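## Task

Take tube A (violet cap, sitting in rack RK position C5), set it upright on the centre of the balance pan, close the balance door and press PRINT. Then seat tube A fully down in bore B3 of dry block DB and leave the balance door closed. Do not grip other people's tubes, and keep them seated in their bores and wells. Every station must stay upright and flat on the bench mat. Anything held in place only by the robot at the end does not count. Finish by opening the gripper and moving the arm away.

## Robot and tools

Robot: one arm with six revolute joints and a two-finger gripper, running in a physics simulator. Joint order, used everywhere: waist, shoulder, elbow, wrist pitch, wrist yaw, wrist roll. Stated ranges in radians: waist -2.880 to 2.880, shoulder 0.000 to 3.142, elbow 0.000 to 3.019, wrist pitch -1.693 to 1.571, wrist yaw -1.571 to 1.571, wrist roll -2.094 to 2.094. Real ends may differ from these by up to 0.019 rad either way.

Scene frame: origin on the table surface under the arm base, +z up, +y to the left when facing along +x. The base may be slightly tilted relative to the table. Bench layout: rack RK is closest to the base; behind it, left to right, stand the balance BAL, dry block DB, mixer MX, spectrophotometer SP and magnet block MG. None are fastened, so they can slide or tip. Looking at a station from its front, row A is the closest row and column 1 the leftmost. The balance door is the top glass pane of its enclosure; it opens by sliding away from the viewer. PRINT is the white key on the slanted front panel; the green lamp comes on when PRINT is pressed with the door closed, pan loaded or not. Tubes placed must be pushed to the bottom of their bore.

Tool execute_actions, argument actions: a list holding zero or one item. Empty list: no command, returns current state with pictures. Motion item: {"rows": [...], "steps": n}. Each row is exactly 7 numbers: six absolute joint target angles in radians (same order and convention as the Joint positions line), then the gripper opening on a -1 (closed) to +1 (fully open) scale. These are targets to go to, not offsets. One row per control step (1/30 s); up to 15 rows, steps 8 to 15 (default 15); if rows run out, the last row repeats. Wait item: {"steps": n} with n up to 300 and no rows; it returns once that many steps have elapsed since the previous result, counting reply time. Optional pictures: true adds camera images. A refused call sends nothing; a target is refused if it is more than 0.019 rad beyond a stated end and farther out than the joint's last reported angle. A joint asked past its real end is stopped there and the result may say "joint sent to its limit" (possibly about an earlier action); absence of that line does not prove room remains.

Motion behaviour: each joint's sent target is capped at a lead over its measured angle (waist 0.264, shoulder 0.32, elbow 0.276, wrist pitch 0.33, wrist yaw 0.186, wrist roll 0.522 rad), and if the targets would put the gripper more than 70 mm from where it is, all are pulled back proportionally, so long moves take several actions. Tiny commanded moves of a few mm may produce no motion. The final 8 steps of each action run after its result is returned, while you compose the next reply; the arm keeps heading to the last row's target until it nearly stops or a step is HELD.

Result lines: Joint positions and Joint velocities give the six joints (rad, rad/s) plus finger pad gap (m, m/s; 0.094 m is fully open). grip_measured is the measured opening on the command scale; readings may be off by about 1 mm consistently. To hold something, command about 0.03 below grip_measured (less for a lighter hold). Pad force tops out near 50 to 62 N, lower on thin parts. HELD marks steps whose row was partly or fully not sent; "joint command not followed" means the clearance check altered or blocked targets. Joint torques list drive outputs (offset, scaled, noisy; nonzero even unloaded). MOTOR HOT appears from 85 °C; at 100 °C an OVER-TEMPERATURE FAULT drops the arm, so avoid holding loads for long, including while thinking.

Tool zoom_image: camera is "cam_high" or "cam_wrist"; region is [x0, y0, x1, y1] in pixels of that camera's latest image, origin top-left, at most 504 by 504. cam_high is a fixed 504x504 pinhole view (K=[[262.401, 0, 250.888], [0, 262.401, 250.439], [0, 0, 1]], positioned near [0.24692, -0.525268, 0.712038]); cam_wrist is a 616x616 fisheye on the hand with no given pose. Calibration may be a little off.

Tool finished_scene, argument scene: the integer number of the current scene. The goal must hold after release.

Avoid: dropping the tube, knocking anything off the table (this ends the scene), hard impacts or forceful shoving, gripping or dislodging other tubes, tipping or shifting stations off level. Loose objects may occasionally get a brief external push, so check before finishing.

Each tool is called after "Call:" as name(argument=value, ...), one argument or row to a line, values as JSON.

## Session

Call:
execute_actions(
  actions=[],
)

Scene clock: 0.00 s of 12600.00 s.
grip_measured=+1.000
Joint positions: [-1.402  1.125  0.602 -1.106  0.048  0.817  0.094]
Joint velocities: [ 0.005  0.015  0.002  0.002 -0.066  0.007  0.   ]
Joint torques (N m, as the arm reports them, + toward a larger angle): no reading
Motor temperatures (°C, as the motors report them): [24 24 24 21 22 23]

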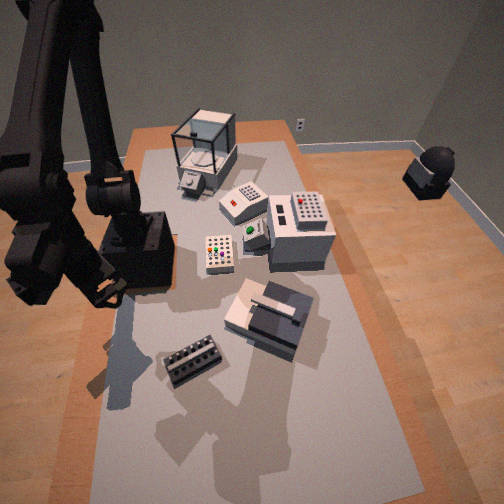

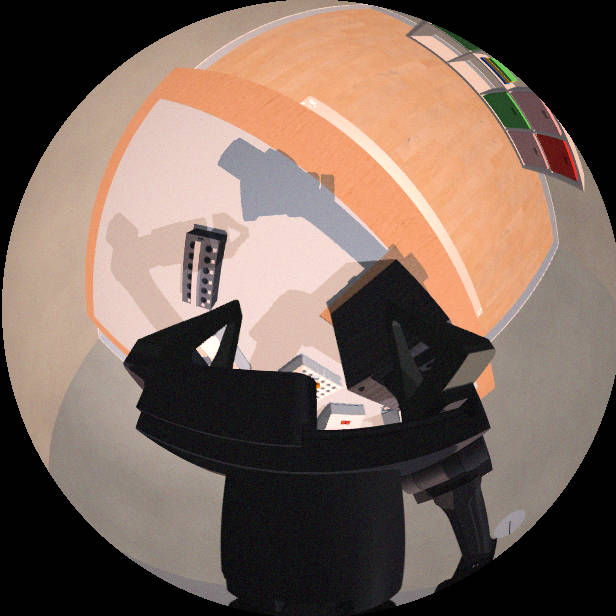

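Call:
zoom_image(
  camera="cam_high",
  region=[150, 90, 350, 290],
)

Call:
zoom_image(
  camera="cam_high",
  region=[0, 100, 240, 340],
)

Region (150, 90, 350, 290) of cam_high's 504x504 image, scaled by 2.520, with more detail than that image has.

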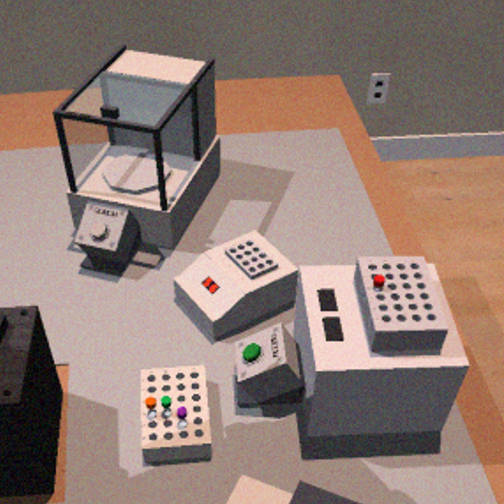

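Region (0, 100, 240, 340) of cam_high's 504x504 image, scaled by 2.100, with more detail than that image has.

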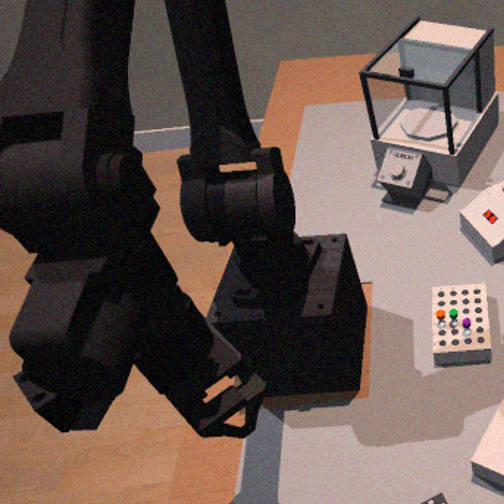

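Call:
execute_actions(
  actions=[
    {"rows":[[-0.32,1.5,1.0,-1.07,0,0,0]]},
  ],
)

Call:
execute_actions(
  actions=[
    {"steps":90},
  ],
  pictures=true,
)

Scene clock: 1.57 s of 12600.00 s.
grip_measured=+0.003
Joint positions: [-1.166  1.405  0.798 -1.096  0.014  0.492  0.047]
Joint velocities: [ 1.216  1.021  0.901  0.105  0.022 -1.385 -0.003]
Joint torques (N m, as the arm reports them, + toward a larger angle): [ 2.3  -9.74  9.48  0.07 -0.16 -0.19]
Motor temperatures (°C, as the motors report them): [24 24 24 21 22 23]
Steps of this call (steps 1 to 40: nothing new was sent; steps 41 to 47: the first 7 steps of this action). Readings (joint positions):
41: [-1.393 1.138 0.610 -1.108 0.043 0.780]
42: [-1.366 1.171 0.630 -1.108 0.035 0.732]
44: [-1.289 1.271 0.694 -1.107 0.023 0.636]
47: the state above

Scene clock: 4.57 s of 12600.00 s.
grip_measured=+0.002
Joint positions: [-0.309  1.506  0.956 -1.074 -0.002  0.016  0.047]
Joint velocities: [-0.015 -0.005 -0.012 -0.017 -0.037 -0.051  0.   ]
Joint torques (N m, as the arm reports them, + toward a larger angle): [-0.88 -9.97 10.24  0.1   0.15 -0.22]
Motor temperatures (°C, as the motors report them): [24 24 25 21 22 23]
Kept back: nothing.
Steps of this call (steps 1 to 8: the last 8 steps of your previous action; steps 9 to 45: the robot went on to your last target; steps 46 to 90: nothing new was sent). Readings (joint positions):
1: [-1.123 1.436 0.829 -1.092 0.013 0.442]
2: [-1.078 1.460 0.855 -1.088 0.012 0.395]
4: [-0.981 1.491 0.897 -1.080 0.010 0.311]
8: [-0.762 1.506 0.938 -1.074 0.007 0.191]
90: the state above
The arm was judged still, so your last target was given up. Only a new action makes it travel on or press farther. Fingers that are still opening or closing keep moving.

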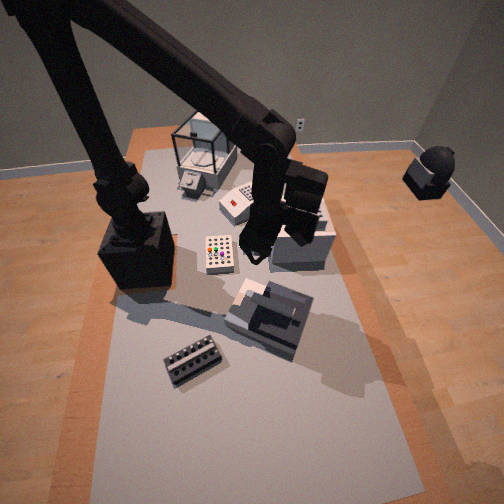

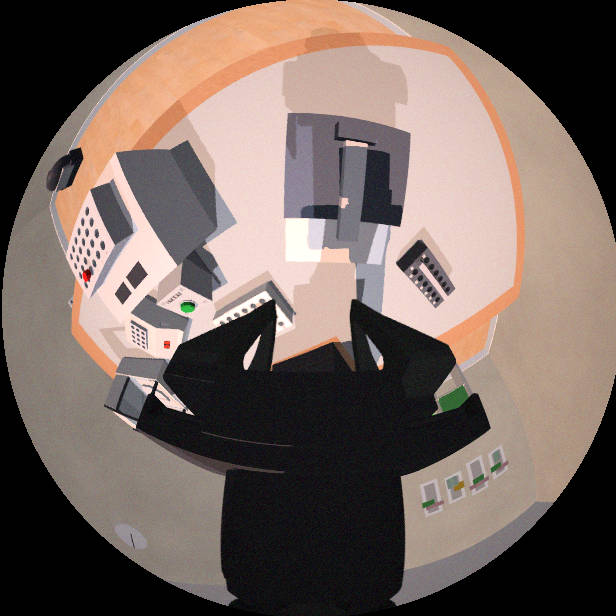

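Call:
execute_actions(
  actions=[
    {"rows":[[0.08,1.13,0.52,-0.92,0,0,-1]]},
  ],
)

Call:
execute_actions(
  actions=[
    {"steps":45},
  ],
  pictures=true,
)

Scene clock: 6.17 s of 12600.00 s.
grip_measured=-0.982
Joint positions: [-0.041  1.21   0.624 -0.951  0.002  0.016  0.001]
Joint velocities: [ 1.792 -1.372 -1.487  0.315  0.007 -0.051 -0.001]
Joint torques (N m, as the arm reports them, + toward a larger angle): [ 0.32 -4.64  6.56  0.18 -0.01 -0.24]
Motor temperatures (°C, as the motors report them): [24 24 25 21 22 23]
Steps of this call (steps 1 to 41: nothing new was sent; steps 42 to 48: the first 7 steps of this action). Readings (joint positions):
42: [-0.300 1.492 0.938 -1.052 0.003 0.016]
43: [-0.280 1.459 0.895 -1.014 0.005 0.016]
45: [-0.203 1.361 0.787 -0.978 0.005 0.016]
48: the state above

Scene clock: 7.67 s of 12600.00 s.
grip_measured=-0.982
Joint positions: [ 0.096  1.125  0.49  -0.932 -0.003  0.013  0.001]
Joint velocities: [ 0.005 -0.005  0.002  0.012  0.051 -0.022  0.   ]
Joint torques (N m, as the arm reports them, + toward a larger angle): [-0.88 -3.48  8.84  0.44  0.19 -0.18]
Motor temperatures (°C, as the motors report them): [24 24 25 21 22 23]
Kept back: nothing.
Steps of this call (steps 1 to 8: the last 8 steps of your previous action; steps 9 to 30: the robot went on to your last target; steps 31 to 45: nothing new was sent). Readings (joint positions):
1: [0.017 1.168 0.575 -0.944 -0.001 0.015]
2: [0.062 1.136 0.536 -0.944 -0.005 0.014]
4: [0.099 1.113 0.495 -0.944 -0.005 0.013]
8: [0.096 1.124 0.490 -0.934 -0.003 0.013]
45: the state above
The arm was judged still, so your last target was given up. Only a new action makes it travel on or press farther. Fingers that are still opening or closing keep moving.

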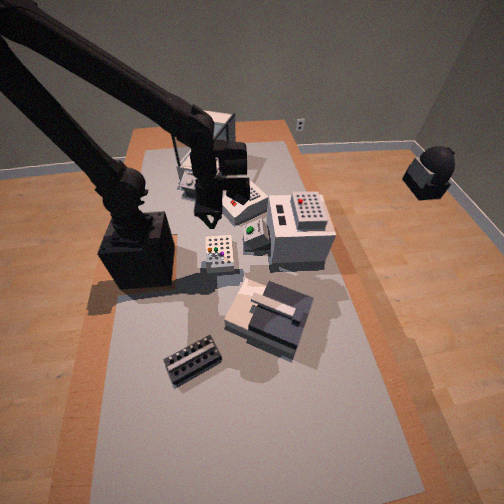

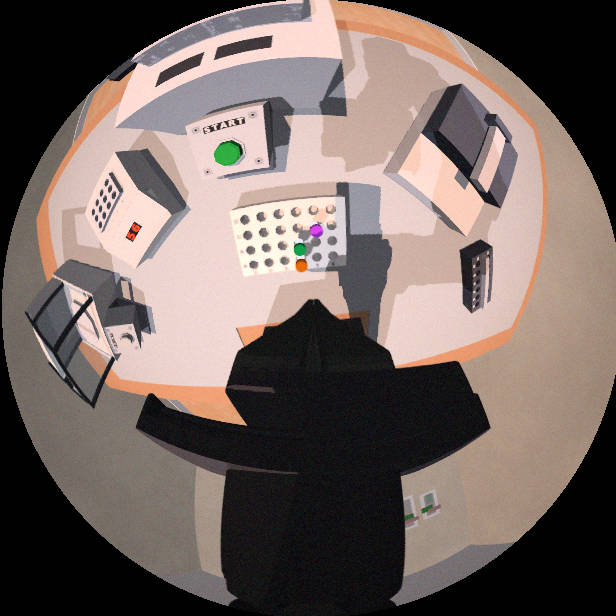

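Call:
execute_actions(
  actions=[
    {"rows":[[0.08,1.3,0.425,-0.655,0,0,-0.5]]},
  ],
)

Call:
execute_actions(
  actions=[
    {"steps":30},
  ],
  pictures=true,
)

Call:
zoom_image(
  camera="cam_high",
  region=[180, 200, 270, 290],
)

Scene clock: 8.53 s of 12600.00 s.
grip_measured=-0.503
Joint positions: [ 0.096  1.325  0.421 -0.673 -0.003  0.013  0.023]
Joint velocities: [ 0.005  0.161 -0.208  0.022 -0.022  0.007  0.   ]
Joint torques (N m, as the arm reports them, + toward a larger angle): [-0.92 -7.8   6.39  0.6   0.19 -0.19]
Motor temperatures (°C, as the motors report them): [24 24 25 21 22 23]
Steps of this call (steps 1 to 19: nothing new was sent; steps 20 to 26: the first 7 steps of this action). Readings (joint positions):
20: [0.096 1.137 0.479 -0.887 -0.003 0.013]
21: [0.096 1.168 0.464 -0.800 -0.003 0.013]
23: [0.096 1.256 0.444 -0.703 -0.003 0.013]
26: the state above

Scene clock: 9.53 s of 12600.00 s.
grip_measured=-0.502
Joint positions: [ 0.096  1.311  0.41  -0.667 -0.003  0.013  0.023]
Joint velocities: [ 0.005  0.005 -0.007 -0.012 -0.007  0.007 -0.   ]
Joint torques (N m, as the arm reports them, + toward a larger angle): [-0.99 -5.65  6.24  0.42  0.19 -0.19]
Motor temperatures (°C, as the motors report them): [24 24 25 21 22 23]
Kept back: nothing.
Steps of this call (steps 1 to 8: the last 8 steps of your previous action; steps 9 to 30: the robot went on to your last target). Readings (joint positions):
1: [0.096 1.326 0.414 -0.673 -0.003 0.013]
2: [0.096 1.325 0.411 -0.673 -0.003 0.013]
4: [0.096 1.319 0.410 -0.672 -0.003 0.013]
8: [0.096 1.311 0.410 -0.667 -0.003 0.013]
30: the state above
The arm was judged still, so your last target was given up. Only a new action makes it travel on or press farther. Fingers that are still opening or closing keep moving.

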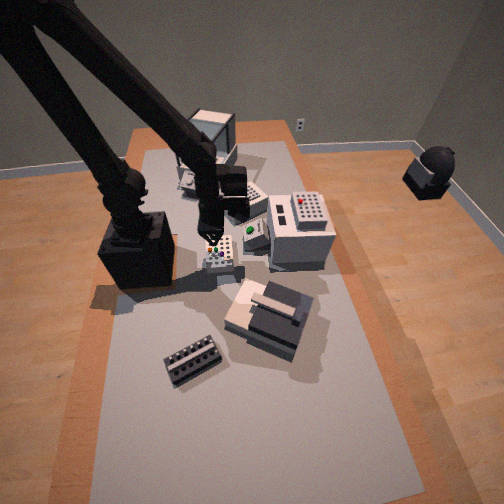

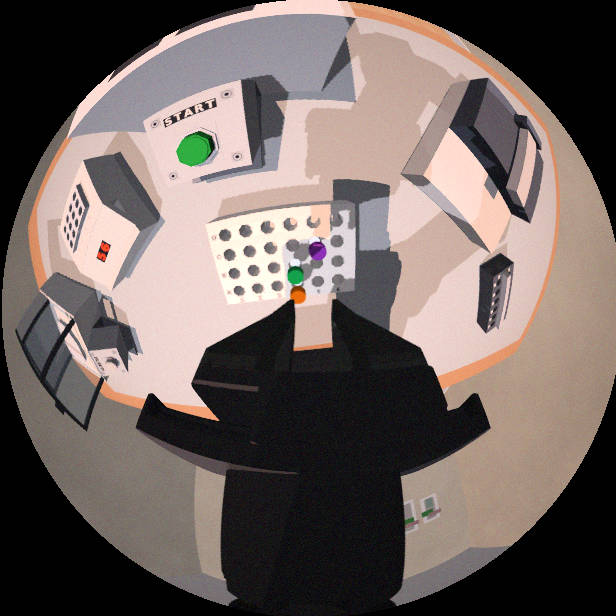

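Region (180, 200, 270, 290) of cam_high's 504x504 image, scaled by 5.600, with more detail than that image has.

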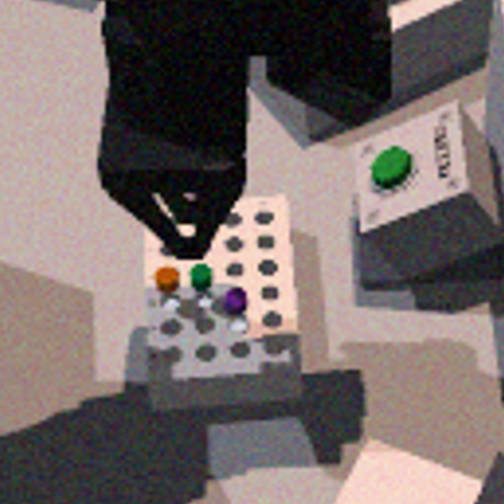

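Call:
execute_actions(
  actions=[
    {"rows":[[0.08,1.36,0.47,-0.63,0,0,-0.55],[0.08,1.38,0.48,-0.63,0,0,-0.55],[0.08,1.4,0.49,-0.61,0,0,-0.55],[0.08,1.415,0.49,-0.59,0,0,-0.55]]},
  ],
)

Call:
execute_actions(
  actions=[
    {"steps":25},
  ],
  pictures=true,
)

Call:
zoom_image(
  camera="cam_high",
  region=[180, 200, 270, 290],
)

Scene clock: 10.70 s of 12600.00 s.
grip_measured=-0.548
Joint positions: [ 0.096  1.416  0.458 -0.606 -0.003  0.013  0.021]
Joint velocities: [-0.015  0.23   0.134  0.129  0.007 -0.037 -0.   ]
Joint torques (N m, as the arm reports them, + toward a larger angle): [-1.06 -7.24  6.46  0.19  0.19 -0.18]
Motor temperatures (°C, as the motors report them): [24 24 25 21 22 23]
Steps of this call (steps 1 to 28: nothing new was sent; steps 29 to 35: the first 7 steps of this action). Readings (joint positions):
29: [0.096 1.314 0.411 -0.663 -0.003 0.013]
30: [0.096 1.325 0.416 -0.658 -0.003 0.013]
32: [0.096 1.366 0.434 -0.637 -0.003 0.013]
35: the state above

Scene clock: 11.53 s of 12600.00 s.
grip_measured=-0.548
Joint positions: [ 0.096  1.422  0.462 -0.6   -0.003  0.013  0.021]
Joint velocities: [-0.005 -0.015  0.007 -0.007  0.007 -0.037  0.001]
Joint torques (N m, as the arm reports them, + toward a larger angle): [-1.08 -6.47  6.78  0.37  0.19 -0.18]
Motor temperatures (°C, as the motors report them): [24 24 26 21 22 23]
Kept back: nothing.
Steps of this call (steps 1 to 8: the last 8 steps of your previous action; steps 9 to 15: the robot went on to your last target; steps 16 to 25: nothing new was sent). Readings (joint positions):
1: [0.096 1.422 0.462 -0.602 -0.003 0.013]
2: [0.096 1.422 0.462 -0.600 -0.003 0.013]
4: [0.096 1.422 0.462 -0.600 -0.003 0.013]
8: [0.096 1.422 0.462 -0.600 -0.003 0.013]
25: the state above
The arm was judged still, so your last target was given up. Only a new action makes it travel on or press farther. Fingers that are still opening or closing keep moving.

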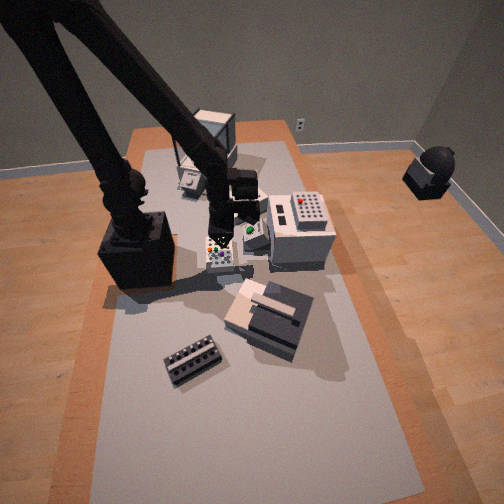

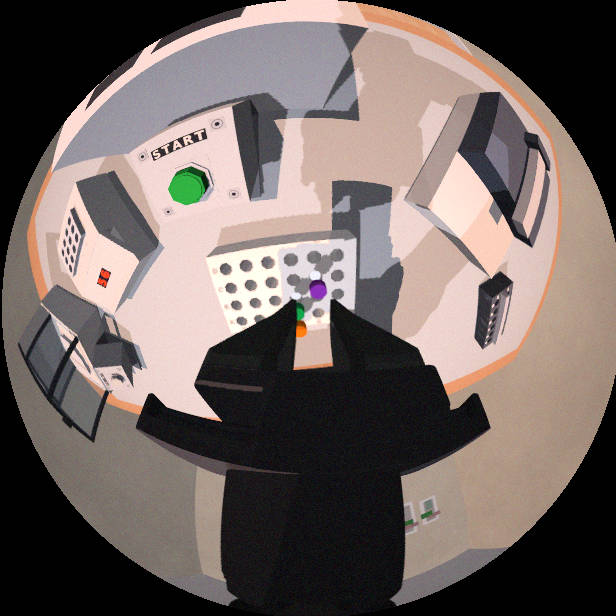

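Region (180, 200, 270, 290) of cam_high's 504x504 image, scaled by 5.600, with more detail than that image has.

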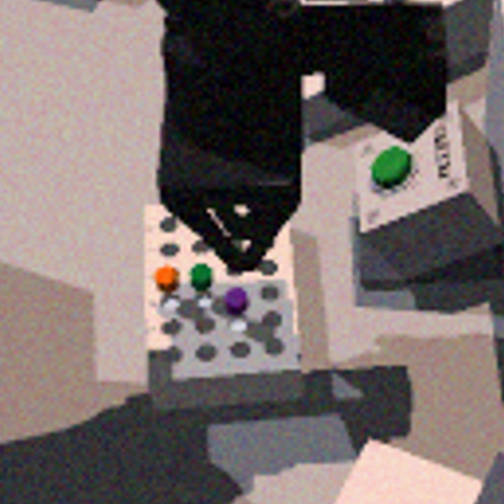

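Call:
execute_actions(
  actions=[
    {"rows":[[0.065,1.478,0.455,-0.515,0,0,-0.55]]},
  ],
)

Call:
execute_actions(
  actions=[
    {"steps":20},
  ],
  pictures=true,
)

Call:
zoom_image(
  camera="cam_high",
  region=[180, 200, 270, 290],
)

Scene clock: 12.27 s of 12600.00 s.
grip_measured=-0.548
Joint positions: [ 0.08   1.48   0.455 -0.529 -0.002  0.013  0.021]
Joint velocities: [-0.005  0.034 -0.051  0.012 -0.007  0.007 -0.001]
Joint torques (N m, as the arm reports them, + toward a larger angle): [-1.11 -6.6   4.54  0.46  0.18 -0.18]
Motor temperatures (°C, as the motors report them): [24 24 26 21 22 23]
Steps of this call (steps 1 to 15: nothing new was sent; steps 16 to 22: the first 7 steps of this action). Readings (joint positions):
16: [0.095 1.426 0.460 -0.587 -0.003 0.013]
17: [0.092 1.435 0.458 -0.564 -0.003 0.013]
19: [0.085 1.461 0.458 -0.538 -0.003 0.013]
22: the state above

Scene clock: 12.93 s of 12600.00 s.
grip_measured=-0.548
Joint positions: [ 0.08   1.48   0.452 -0.527 -0.002  0.013  0.021]
Joint velocities: [-0.005 -0.015 -0.012 -0.007 -0.081 -0.022 -0.001]
Joint torques (N m, as the arm reports them, + toward a larger angle): [-1.   -6.47  4.57  0.46  0.18 -0.18]
Motor temperatures (°C, as the motors report them): [24 24 25 21 22 23]
Kept back: nothing.
Steps of this call (steps 1 to 8: the last 8 steps of your previous action; steps 9 to 15: the robot went on to your last target; steps 16 to 20: nothing new was sent). Readings (joint positions):
1: [0.080 1.480 0.453 -0.528 -0.002 0.013]
2: [0.080 1.480 0.452 -0.528 -0.002 0.013]
4: [0.080 1.480 0.452 -0.528 -0.002 0.013]
8: [0.080 1.480 0.452 -0.527 -0.002 0.013]
20: the state above
The arm was judged still, so your last target was given up. Only a new action makes it travel on or press farther. Fingers that are still opening or closing keep moving.

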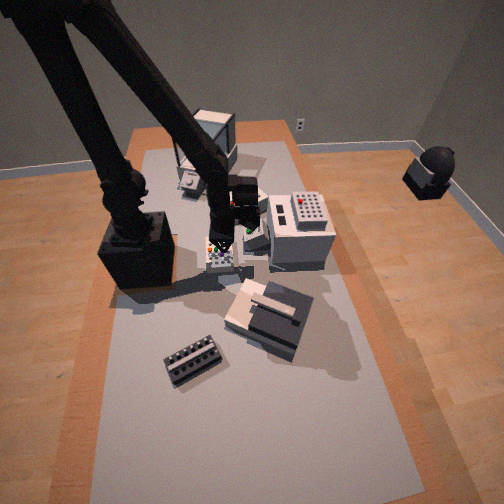

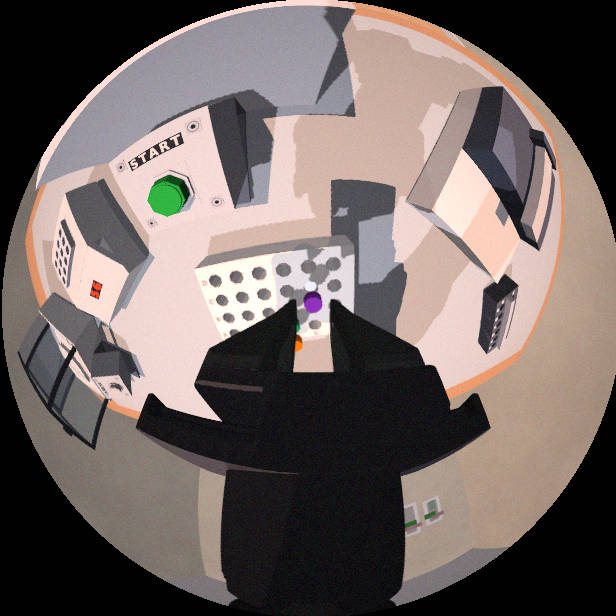

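Region (180, 200, 270, 290) of cam_high's 504x504 image, scaled by 5.600, with more detail than that image has.

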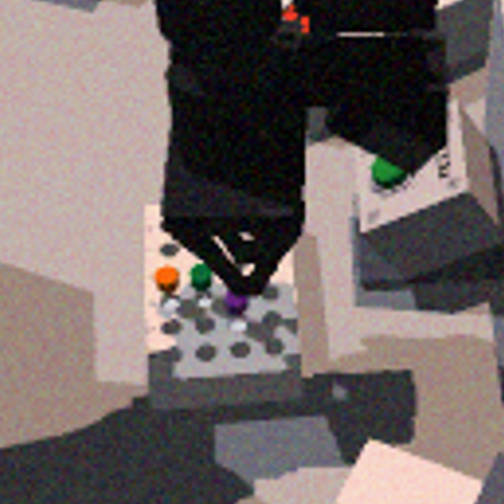

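Call:
execute_actions(
  actions=[
    {"rows":[[0.065,1.48,0.43,-0.5,0,0,-0.55],[0.065,1.49,0.425,-0.48,0,0,-0.55],[0.065,1.5,0.425,-0.465,0,0,-0.55],[0.065,1.515,0.425,-0.455,0,0,-0.55]]},
  ],
)

Call:
execute_actions(
  actions=[
    {"steps":20},
  ],
  pictures=true,
)

Call:
zoom_image(
  camera="cam_high",
  region=[180, 200, 270, 290],
)

Scene clock: 13.43 s of 12600.00 s.
grip_measured=-0.548
Joint positions: [ 0.08   1.506  0.422 -0.473 -0.002  0.013  0.021]
Joint velocities: [-0.005  0.151 -0.042  0.051 -0.007  0.007 -0.001]
Joint torques (N m, as the arm reports them, + toward a larger angle): [-1.03 -6.25  4.32  0.52  0.18 -0.19]
Motor temperatures (°C, as the motors report them): [24 24 25 21 22 23]
Steps of this call (steps 1 to 8: nothing new was sent; steps 9 to 15: the first 7 steps of this action). Readings (joint positions):
9: [0.080 1.480 0.449 -0.523 -0.002 0.013]
10: [0.080 1.480 0.444 -0.513 -0.002 0.013]
12: [0.080 1.485 0.431 -0.489 -0.002 0.013]
15: the state above

Scene clock: 14.10 s of 12600.00 s.
grip_measured=-0.548
Joint positions: [ 0.08   1.514  0.421 -0.467 -0.002  0.013  0.021]
Joint velocities: [ 0.005 -0.005 -0.002 -0.017 -0.007 -0.066 -0.   ]
Joint torques (N m, as the arm reports them, + toward a larger angle): [-1.01 -6.14  4.19  0.47  0.18 -0.18]
Motor temperatures (°C, as the motors report them): [24 24 25 21 22 23]
Kept back: nothing.
Steps of this call (steps 1 to 8: the last 8 steps of your previous action; steps 9 to 15: the robot went on to your last target; steps 16 to 20: nothing new was sent). Readings (joint positions):
1: [0.080 1.511 0.422 -0.472 -0.002 0.013]
2: [0.080 1.514 0.421 -0.471 -0.002 0.013]
4: [0.080 1.514 0.421 -0.469 -0.002 0.013]
8: [0.080 1.514 0.421 -0.467 -0.002 0.013]
20: the state above
The arm was judged still, so your last target was given up. Only a new action makes it travel on or press farther. Fingers that are still opening or closing keep moving.

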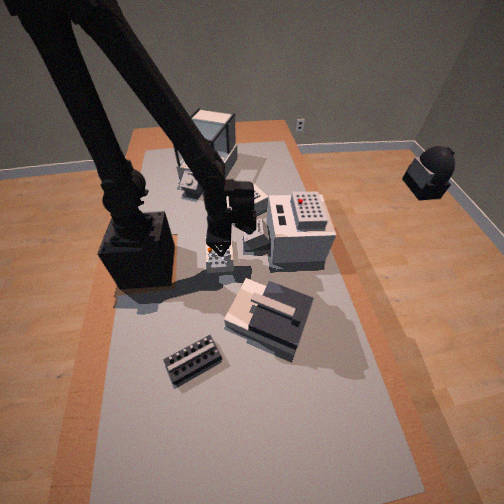

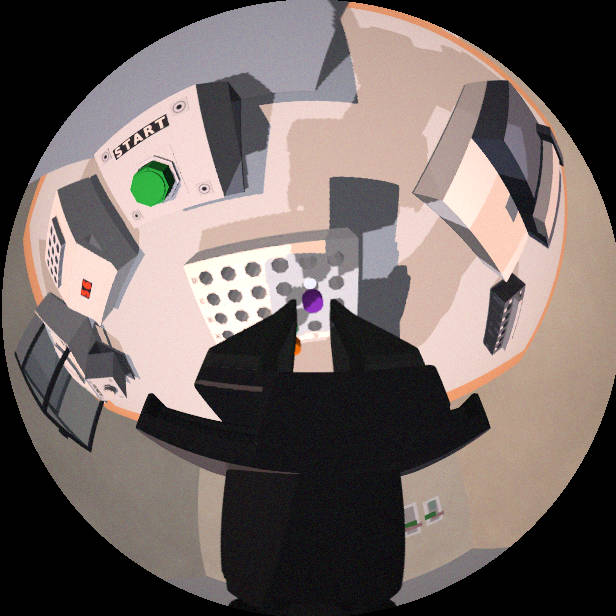

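Region (180, 200, 270, 290) of cam_high's 504x504 image, scaled by 5.600, with more detail than that image has.

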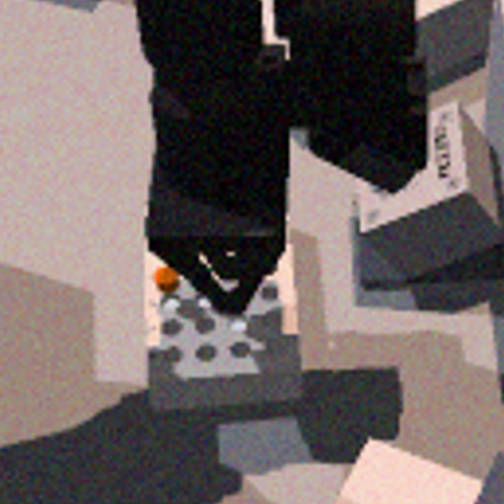

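Call:
execute_actions(
  actions=[
    {"rows":[[0.065,1.555,0.425,-0.415,0,0,-0.55]]},
  ],
)

Call:
execute_actions(
  actions=[
    {"steps":20},
  ],
  pictures=true,
)

Scene clock: 14.60 s of 12600.00 s.
grip_measured=-0.548
Joint positions: [ 0.08   1.554  0.421 -0.429 -0.002  0.013  0.021]
Joint velocities: [-0.005  0.015  0.007 -0.002 -0.022  0.007 -0.001]
Joint torques (N m, as the arm reports them, + toward a larger angle): [-1.02 -6.47  3.94  0.56  0.18 -0.18]
Motor temperatures (°C, as the motors report them): [24 24 25 21 22 23]
Steps of this call (steps 1 to 8: nothing new was sent; steps 9 to 15: the first 7 steps of this action). Readings (joint positions):
9: [0.080 1.517 0.421 -0.460 -0.002 0.013]
10: [0.080 1.524 0.421 -0.448 -0.002 0.013]
12: [0.080 1.541 0.421 -0.432 -0.002 0.013]
15: the state above

Scene clock: 15.27 s of 12600.00 s.
grip_measured=-0.548
Joint positions: [ 0.08   1.554  0.421 -0.427 -0.002  0.013  0.021]
Joint velocities: [-0.005 -0.015  0.012 -0.007  0.022  0.037 -0.001]
Joint torques (N m, as the arm reports them, + toward a larger angle): [-1.05 -6.4   3.91  0.48  0.17 -0.18]
Motor temperatures (°C, as the motors report them): [24 24 25 21 22 23]
Kept back: nothing.
Steps of this call (steps 1 to 8: the last 8 steps of your previous action; steps 9 to 15: the robot went on to your last target; steps 16 to 20: nothing new was sent). Readings (joint positions):
1: [0.080 1.554 0.421 -0.429 -0.002 0.013]
2: [0.080 1.554 0.421 -0.429 -0.002 0.013]
4: [0.080 1.554 0.421 -0.427 -0.002 0.013]
8: [0.080 1.554 0.421 -0.427 -0.002 0.013]
20: the state above
The arm was judged still, so your last target was given up. Only a new action makes it travel on or press farther. Fingers that are still opening or closing keep moving.

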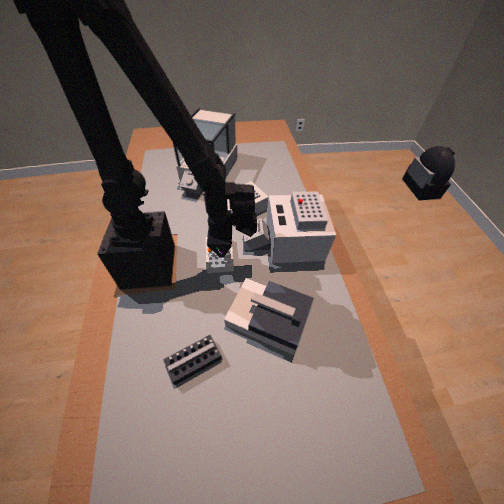

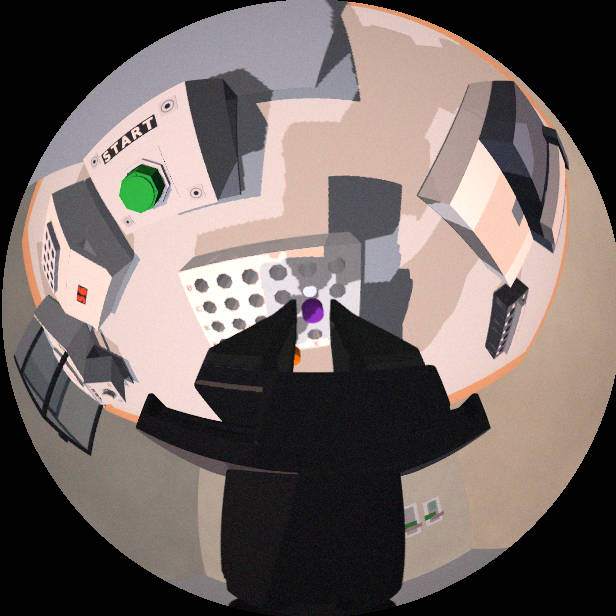

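Call:
execute_actions(
  actions=[
    {"rows":[[0.065,1.555,0.425,-0.415,0,0,-0.76]]},
  ],
)

Call:
zoom_image(
  camera="cam_wrist",
  region=[0, 270, 200, 470],
)

Scene clock: 15.73 s of 12600.00 s.
grip_measured=-0.749
Joint positions: [ 0.08   1.554  0.421 -0.427 -0.002  0.013  0.012]
Joint velocities: [ 0.005 -0.005  0.017  0.007 -0.11   0.007 -0.001]
Joint torques (N m, as the arm reports them, + toward a larger angle): [-0.97 -6.38  3.92  0.46  0.17 -0.19]
Motor temperatures (°C, as the motors report them): [24 24 25 21 22 23]
Steps of this call (steps 1 to 7: nothing new was sent; steps 8 to 14: the first 7 steps of this action). Readings (joint positions):
8: [0.080 1.554 0.421 -0.427 -0.002 0.013]
9: [0.080 1.554 0.421 -0.427 -0.002 0.013]
11: [0.080 1.554 0.421 -0.427 -0.002 0.013]
14: the state above

Region (0, 270, 200, 470) of cam_wrist's 616x616 image, scaled by 2.520, with more detail than that image has.

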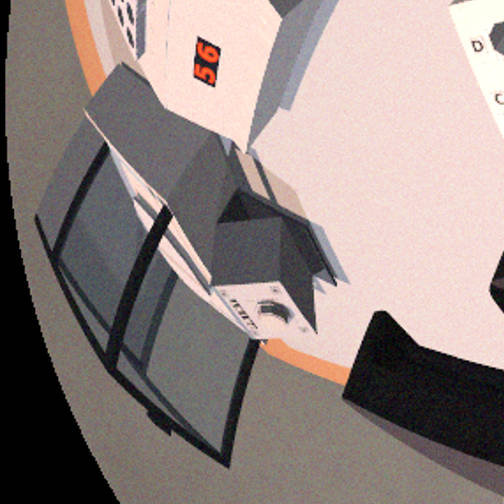

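Call:
execute_actions(
  actions=[
    {"rows":[[0.065,1.555,0.425,-0.415,0,0,-0.55],[0.065,1.555,0.425,-0.415,0,0,-0.55],[0.065,1.555,0.425,-0.415,0,0,-0.55],[0.065,1.52,0.45,-0.47,0,0,-0.55],[0.065,1.48,0.47,-0.53,0,0,-0.55],[0.065,1.42,0.5,-0.62,0,0,-0.55],[0.065,1.35,0.55,-0.74,0,0,-0.55],[0.065,1.3,0.62,-0.86,0,0,-0.55],[0.065,1.25,0.7,-0.98,0,0,-0.55],[0.065,1.2,0.75,-1.08,0,0,-0.55]]},
  ],
)

Call:
execute_actions(
  actions=[
    {"rows":[[1.48,1.2,0.75,-1.08,0,0,-1]]},
  ],
)

Call:
execute_actions(
  actions=[
    {"steps":40},
  ],
)

Call:
execute_actions(
  actions=[
    {"rows":[[1.48,1.3,0.91,-1.05,0,0,-1],[1.48,1.3,0.91,-1.05,0,0,-1],[1.48,1.3,0.91,-1.05,0,0,-1],[1.48,1.36,0.91,-1.0,0,0,-1],[1.48,1.4,0.91,-1.02,0,0,-1]]},
  ],
)

Call:
execute_actions(
  actions=[
    {"steps":25},
  ],
  pictures=true,
)

Scene clock: 17.40 s of 12600.00 s.
grip_measured=-0.553
Joint positions: [ 0.08   1.499  0.446 -0.568 -0.002  0.013  0.021]
Joint velocities: [ 0.005 -1.04   0.437 -2.278  0.007  0.037 -0.   ]
Joint torques (N m, as the arm reports them, + toward a larger angle): [ -0.88 -12.26   9.16   0.21   0.16  -0.17]
Motor temperatures (°C, as the motors report them): [24 24 25 21 22 23]
Steps of this call (steps 1 to 8: the last 8 steps of your previous action; steps 9 to 15: the robot went on to your last target; steps 16 to 43: nothing new was sent; steps 44 to 50: the first 7 steps of this action). Readings (joint positions):
44: [0.080 1.554 0.421 -0.427 -0.002 0.013]
45: [0.080 1.554 0.421 -0.427 -0.002 0.013]
47: [0.080 1.553 0.421 -0.433 -0.002 0.013]
50: the state above

Scene clock: 17.90 s of 12600.00 s.
grip_measured=-0.982
Joint positions: [ 0.519  1.188  0.742 -1.055  0.004  0.013  0.001]
Joint velocities: [ 2.457  0.112 -0.002 -0.105  0.007  0.007 -0.   ]
Joint torques (N m, as the arm reports them, + toward a larger angle): [ 0.42 -5.83  7.81 -0.3  -0.04 -0.15]
Motor temperatures (°C, as the motors report them): [24 24 25 21 22 23]
Steps of this call (steps 1 to 8: the last 8 steps of your previous action; steps 9 to 15: the first 7 steps of this action). Readings (joint positions):
9: [0.096 1.212 0.704 -1.032 0.006 0.013]
10: [0.139 1.196 0.722 -1.040 0.010 0.013]
12: [0.275 1.182 0.740 -1.048 0.009 0.013]
15: the state above

Scene clock: 19.23 s of 12600.00 s.
grip_measured=-0.982
Joint positions: [ 1.493  1.202  0.742 -1.071 -0.002  0.011  0.001]
Joint velocities: [-0.015  0.005  0.007 -0.007  0.007  0.022 -0.   ]
Joint torques (N m, as the arm reports them, + toward a larger angle): [-0.43 -6.71  7.45 -0.39  0.11 -0.16]
Motor temperatures (°C, as the motors report them): [24 24 25 21 22 23]
Kept back: nothing.
Steps of this call (steps 1 to 8: the last 8 steps of your previous action; steps 9 to 40: the robot went on to your last target). Readings (joint positions):
1: [0.603 1.192 0.742 -1.057 0.003 0.013]
2: [0.687 1.195 0.742 -1.058 0.002 0.013]
4: [0.857 1.200 0.742 -1.059 0.001 0.013]
8: [1.196 1.202 0.742 -1.059 0.000 0.013]
40: the state above

Scene clock: 19.47 s of 12600.00 s.
grip_measured=-0.982
Joint positions: [ 1.493  1.371  0.894 -1.024 -0.002  0.011  0.001]
Joint velocities: [-0.015  0.708  0.256  0.208  0.022 -0.007 -0.001]
Joint torques (N m, as the arm reports them, + toward a larger angle): [ -0.42 -10.28   6.81  -0.42   0.11  -0.16]
Motor temperatures (°C, as the motors report them): [24 24 25 21 22 23]
Steps of this call (steps 1 to 7: the first 7 steps of this action). Readings (joint positions):
1: [1.493 1.209 0.752 -1.072 -0.002 0.011]
2: [1.493 1.229 0.773 -1.072 -0.002 0.011]
4: [1.493 1.283 0.832 -1.060 -0.002 0.011]
7: the state above

Scene clock: 20.30 s of 12600.00 s.
grip_measured=-0.982
Joint positions: [ 1.493  1.416  0.893 -1.018 -0.002  0.011  0.001]
Joint velocities: [-0.005 -0.015  0.007 -0.002  0.007 -0.007 -0.   ]
Joint torques (N m, as the arm reports them, + toward a larger angle): [ -0.42 -10.59   7.82  -0.15   0.11  -0.17]
Motor temperatures (°C, as the motors report them): [24 24 26 21 22 23]
Kept back: nothing.
Steps of this call (steps 1 to 8: the last 8 steps of your previous action; steps 9 to 25: the robot went on to your last target). Readings (joint positions):
1: [1.493 1.392 0.898 -1.019 -0.002 0.011]
2: [1.493 1.405 0.898 -1.018 -0.002 0.011]
4: [1.493 1.418 0.894 -1.018 -0.002 0.011]
8: [1.493 1.416 0.893 -1.018 -0.002 0.011]
25: the state above

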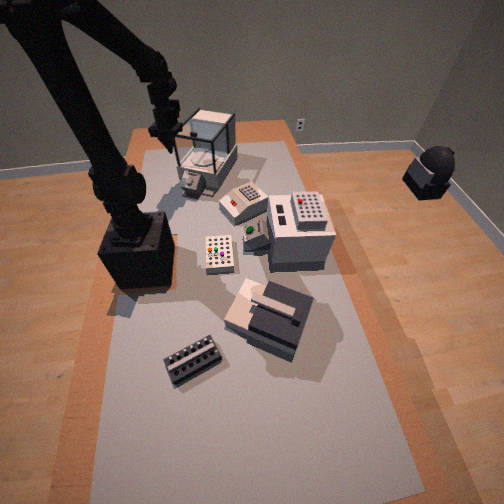

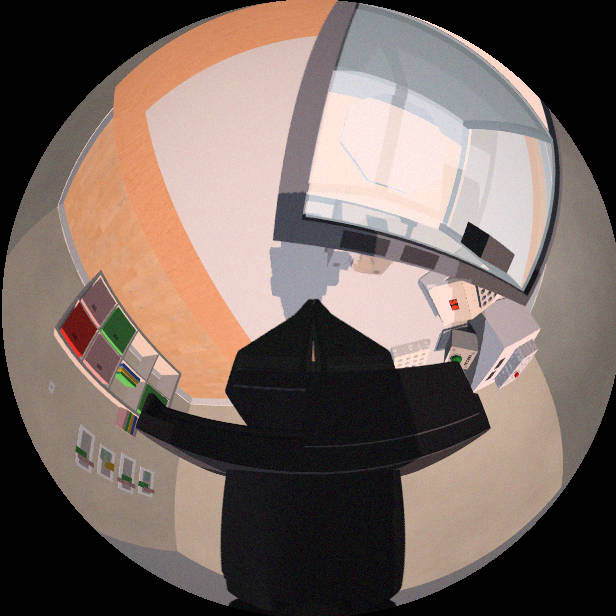

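Call:
execute_actions(
  actions=[
    {"rows":[[1.48,1.35,1.07,-1.1,0,0,-1],[1.48,1.35,1.07,-1.1,0,0,-1],[1.48,1.35,1.07,-1.1,0,0,-1],[1.48,1.35,1.07,-1.1,0,0,-1],[1.48,1.35,1.07,-1.1,0,0,-1],[1.27,1.35,1.07,-1.1,0,0,-1]]},
  ],
)

Call:
execute_actions(
  actions=[
    {"steps":25},
  ],
  pictures=true,
)

Call:
zoom_image(
  camera="cam_high",
  region=[100, 0, 300, 200],
)

Scene clock: 21.37 s of 12600.00 s.
grip_measured=-0.982
Joint positions: [ 1.462  1.381  1.008 -1.084 -0.008  0.011  0.001]
Joint velocities: [-0.864 -0.23   0.364  0.007  0.007  0.022 -0.001]
Joint torques (N m, as the arm reports them, + toward a larger angle): [ -5.65 -10.15   8.8   -0.36   0.28  -0.13]
Motor temperatures (°C, as the motors report them): [24 24 26 21 22 23]
Steps of this call (steps 1 to 15: the robot went on to your last target; steps 16 to 25: nothing new was sent; steps 26 to 32: the first 7 steps of this action). Readings (joint positions):
26: [1.493 1.415 0.900 -1.029 -0.002 0.011]
27: [1.493 1.414 0.914 -1.050 -0.002 0.011]
29: [1.493 1.405 0.952 -1.075 -0.002 0.011]
32: the state above

Scene clock: 22.20 s of 12600.00 s.
grip_measured=-0.982
Joint positions: [ 1.256  1.356  1.037 -1.091  0.002  0.011  0.001]
Joint velocities: [ 0.005 -0.005  0.012 -0.012 -0.022 -0.051 -0.001]
Joint torques (N m, as the arm reports them, + toward a larger angle): [  1.25 -10.06  10.11  -0.15  -0.05  -0.16]
Motor temperatures (°C, as the motors report them): [24 24 26 21 22 23]
Kept back: nothing.
Steps of this call (steps 1 to 8: the last 8 steps of your previous action; steps 9 to 25: the robot went on to your last target). Readings (joint positions):
1: [1.429 1.373 1.019 -1.084 -0.008 0.011]
2: [1.388 1.366 1.027 -1.084 -0.008 0.011]
4: [1.304 1.358 1.036 -1.084 -0.001 0.011]
8: [1.243 1.356 1.037 -1.090 0.004 0.011]
25: the state above

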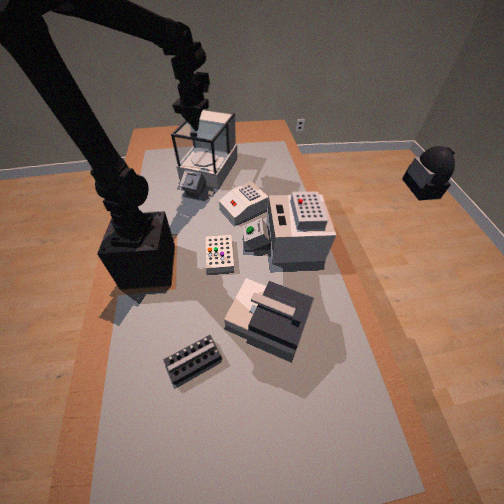

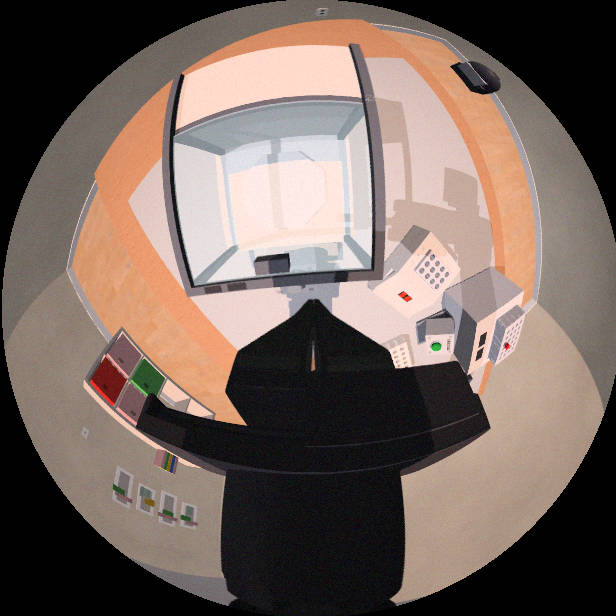

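Region (100, 0, 300, 200) of cam_high's 504x504 image, scaled by 2.520, with more detail than that image has.

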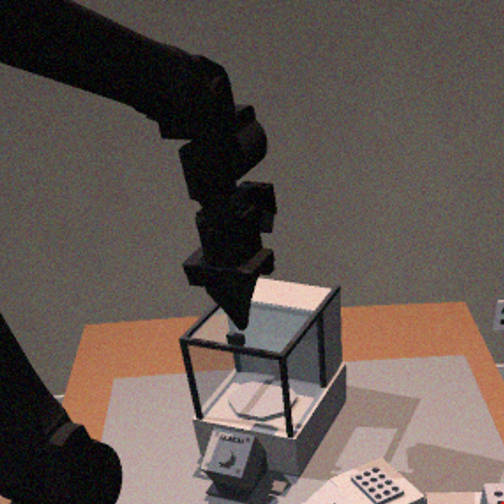

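Call:
execute_actions(
  actions=[
    {"rows":[[1.35,1.35,1.015,-1.07,0,0,-1]]},
  ],
)

Call:
execute_actions(
  actions=[
    {"steps":25},
  ],
  pictures=true,
)

Call:
zoom_image(
  camera="cam_high",
  region=[150, 80, 250, 180],
)

Scene clock: 23.33 s of 12600.00 s.
grip_measured=-0.982
Joint positions: [ 1.348  1.355  1.005 -1.082 -0.     0.011  0.001]
Joint velocities: [ 0.181  0.005 -0.046 -0.002  0.037 -0.051 -0.002]
Joint torques (N m, as the arm reports them, + toward a larger angle): [-0.11 -9.99  8.39  0.49  0.06 -0.17]
Motor temperatures (°C, as the motors report them): [24 24 26 21 22 23]
Steps of this call (steps 1 to 15: the robot went on to your last target; steps 16 to 27: nothing new was sent; steps 28 to 34: the first 7 steps of this action). Readings (joint positions):
28: [1.262 1.356 1.034 -1.089 0.004 0.011]
29: [1.273 1.355 1.029 -1.084 0.004 0.011]
31: [1.309 1.355 1.016 -1.082 0.003 0.011]
34: the state above

Scene clock: 24.17 s of 12600.00 s.
grip_measured=-0.982
Joint positions: [ 1.352  1.355  1.005 -1.082 -0.     0.011  0.001]
Joint velocities: [-0.005 -0.015  0.007 -0.002 -0.022 -0.037 -0.001]
Joint torques (N m, as the arm reports them, + toward a larger angle): [  0.25 -10.16   8.21   0.5    0.05  -0.16]
Motor temperatures (°C, as the motors report them): [24 24 26 21 22 23]
Kept back: nothing.
Steps of this call (steps 1 to 8: the last 8 steps of your previous action; steps 9 to 15: the robot went on to your last target; steps 16 to 25: nothing new was sent). Readings (joint positions):
1: [1.351 1.355 1.005 -1.082 -0.000 0.011]
2: [1.352 1.355 1.005 -1.082 -0.000 0.011]
4: [1.352 1.355 1.005 -1.082 -0.000 0.011]
8: [1.352 1.355 1.005 -1.082 -0.000 0.011]
25: the state above
The arm was judged still, so your last target was given up. Only a new action makes it travel on or press farther. Fingers that are still opening or closing keep moving.

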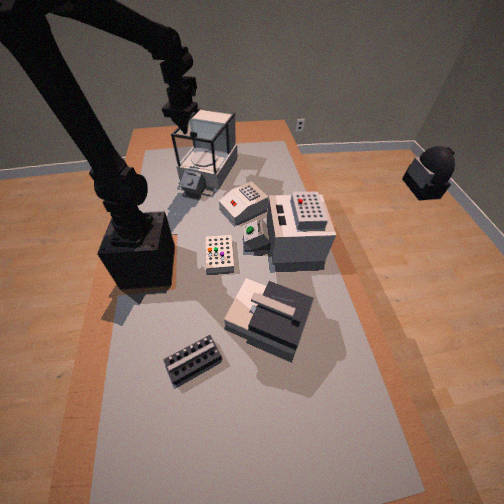

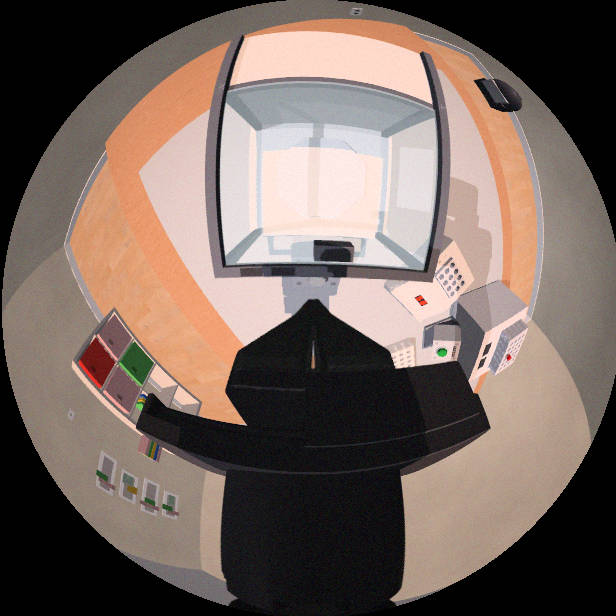

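Region (150, 80, 250, 180) of cam_high's 504x504 image, scaled by 5.040, with more detail than that image has.

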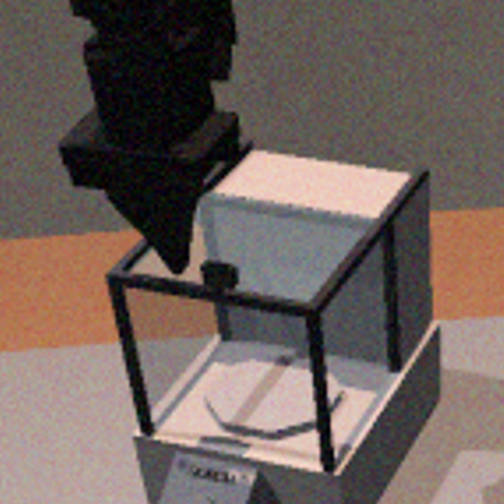

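Call:
execute_actions(
  actions=[
    {"rows":[[1.305,1.395,1.015,-1.02,0,0,-1]]},
  ],
)

Call:
execute_actions(
  actions=[
    {"steps":25},
  ],
  pictures=true,
)

Call:
zoom_image(
  camera="cam_high",
  region=[150, 80, 250, 180],
)

Scene clock: 25.10 s of 12600.00 s.
grip_measured=-0.982
Joint positions: [ 1.316  1.394  1.004 -1.034 -0.001  0.011  0.001]
Joint velocities: [-0.073  0.112 -0.017  0.022  0.007 -0.022  0.001]
Joint torques (N m, as the arm reports them, + toward a larger angle): [ -0.13 -10.67   8.19   0.56   0.06  -0.16]
Motor temperatures (°C, as the motors report them): [24 24 26 21 22 23]
Steps of this call (steps 1 to 21: nothing new was sent; steps 22 to 28: the first 7 steps of this action). Readings (joint positions):
22: [1.350 1.358 1.004 -1.074 -0.000 0.011]
23: [1.345 1.362 1.004 -1.061 -0.001 0.011]
25: [1.332 1.376 1.004 -1.040 -0.001 0.011]
28: the state above

Scene clock: 25.93 s of 12600.00 s.
grip_measured=-0.982
Joint positions: [ 1.314  1.398  1.004 -1.033 -0.001  0.011  0.001]
Joint velocities: [ 0.005 -0.005 -0.017 -0.007  0.081 -0.037  0.001]
Joint torques (N m, as the arm reports them, + toward a larger angle): [ -0.37 -10.34   8.14   0.55   0.06  -0.16]
Motor temperatures (°C, as the motors report them): [24 24 26 21 22 23]
Kept back: nothing.
Steps of this call (steps 1 to 8: the last 8 steps of your previous action; steps 9 to 15: the robot went on to your last target; steps 16 to 25: nothing new was sent). Readings (joint positions):
1: [1.315 1.397 1.004 -1.033 -0.001 0.011]
2: [1.314 1.398 1.004 -1.033 -0.001 0.011]
4: [1.314 1.398 1.004 -1.033 -0.001 0.011]
8: [1.314 1.398 1.004 -1.033 -0.001 0.011]
25: the state above
The arm was judged still, so your last target was given up. Only a new action makes it travel on or press farther. Fingers that are still opening or closing keep moving.

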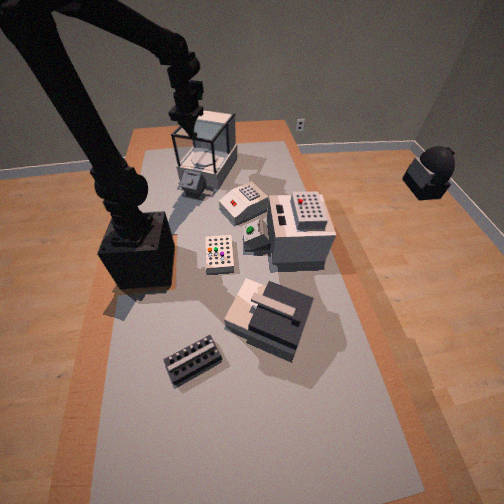

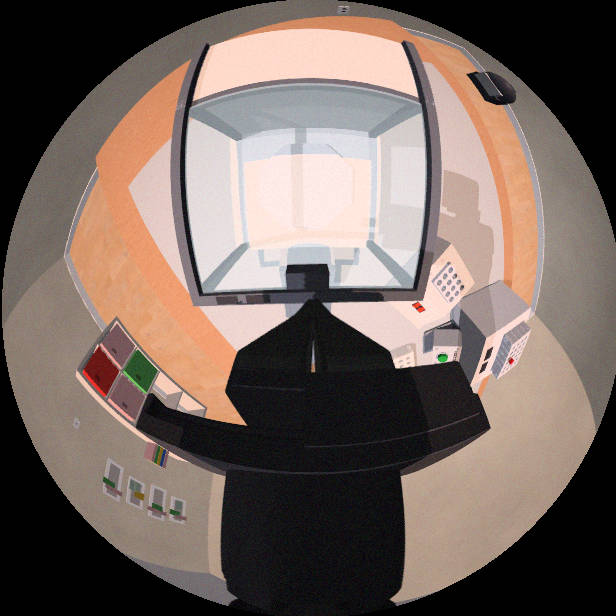

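Region (150, 80, 250, 180) of cam_high's 504x504 image, scaled by 5.040, with more detail than that image has.

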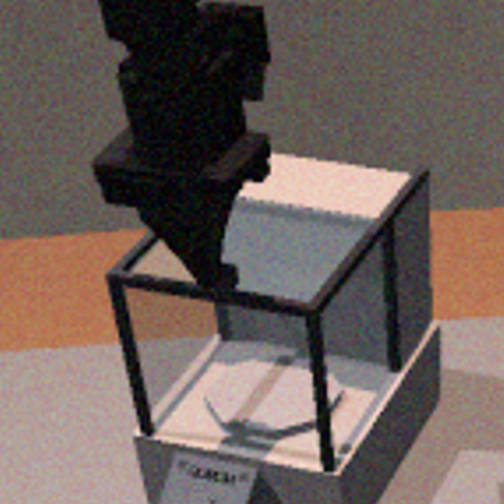

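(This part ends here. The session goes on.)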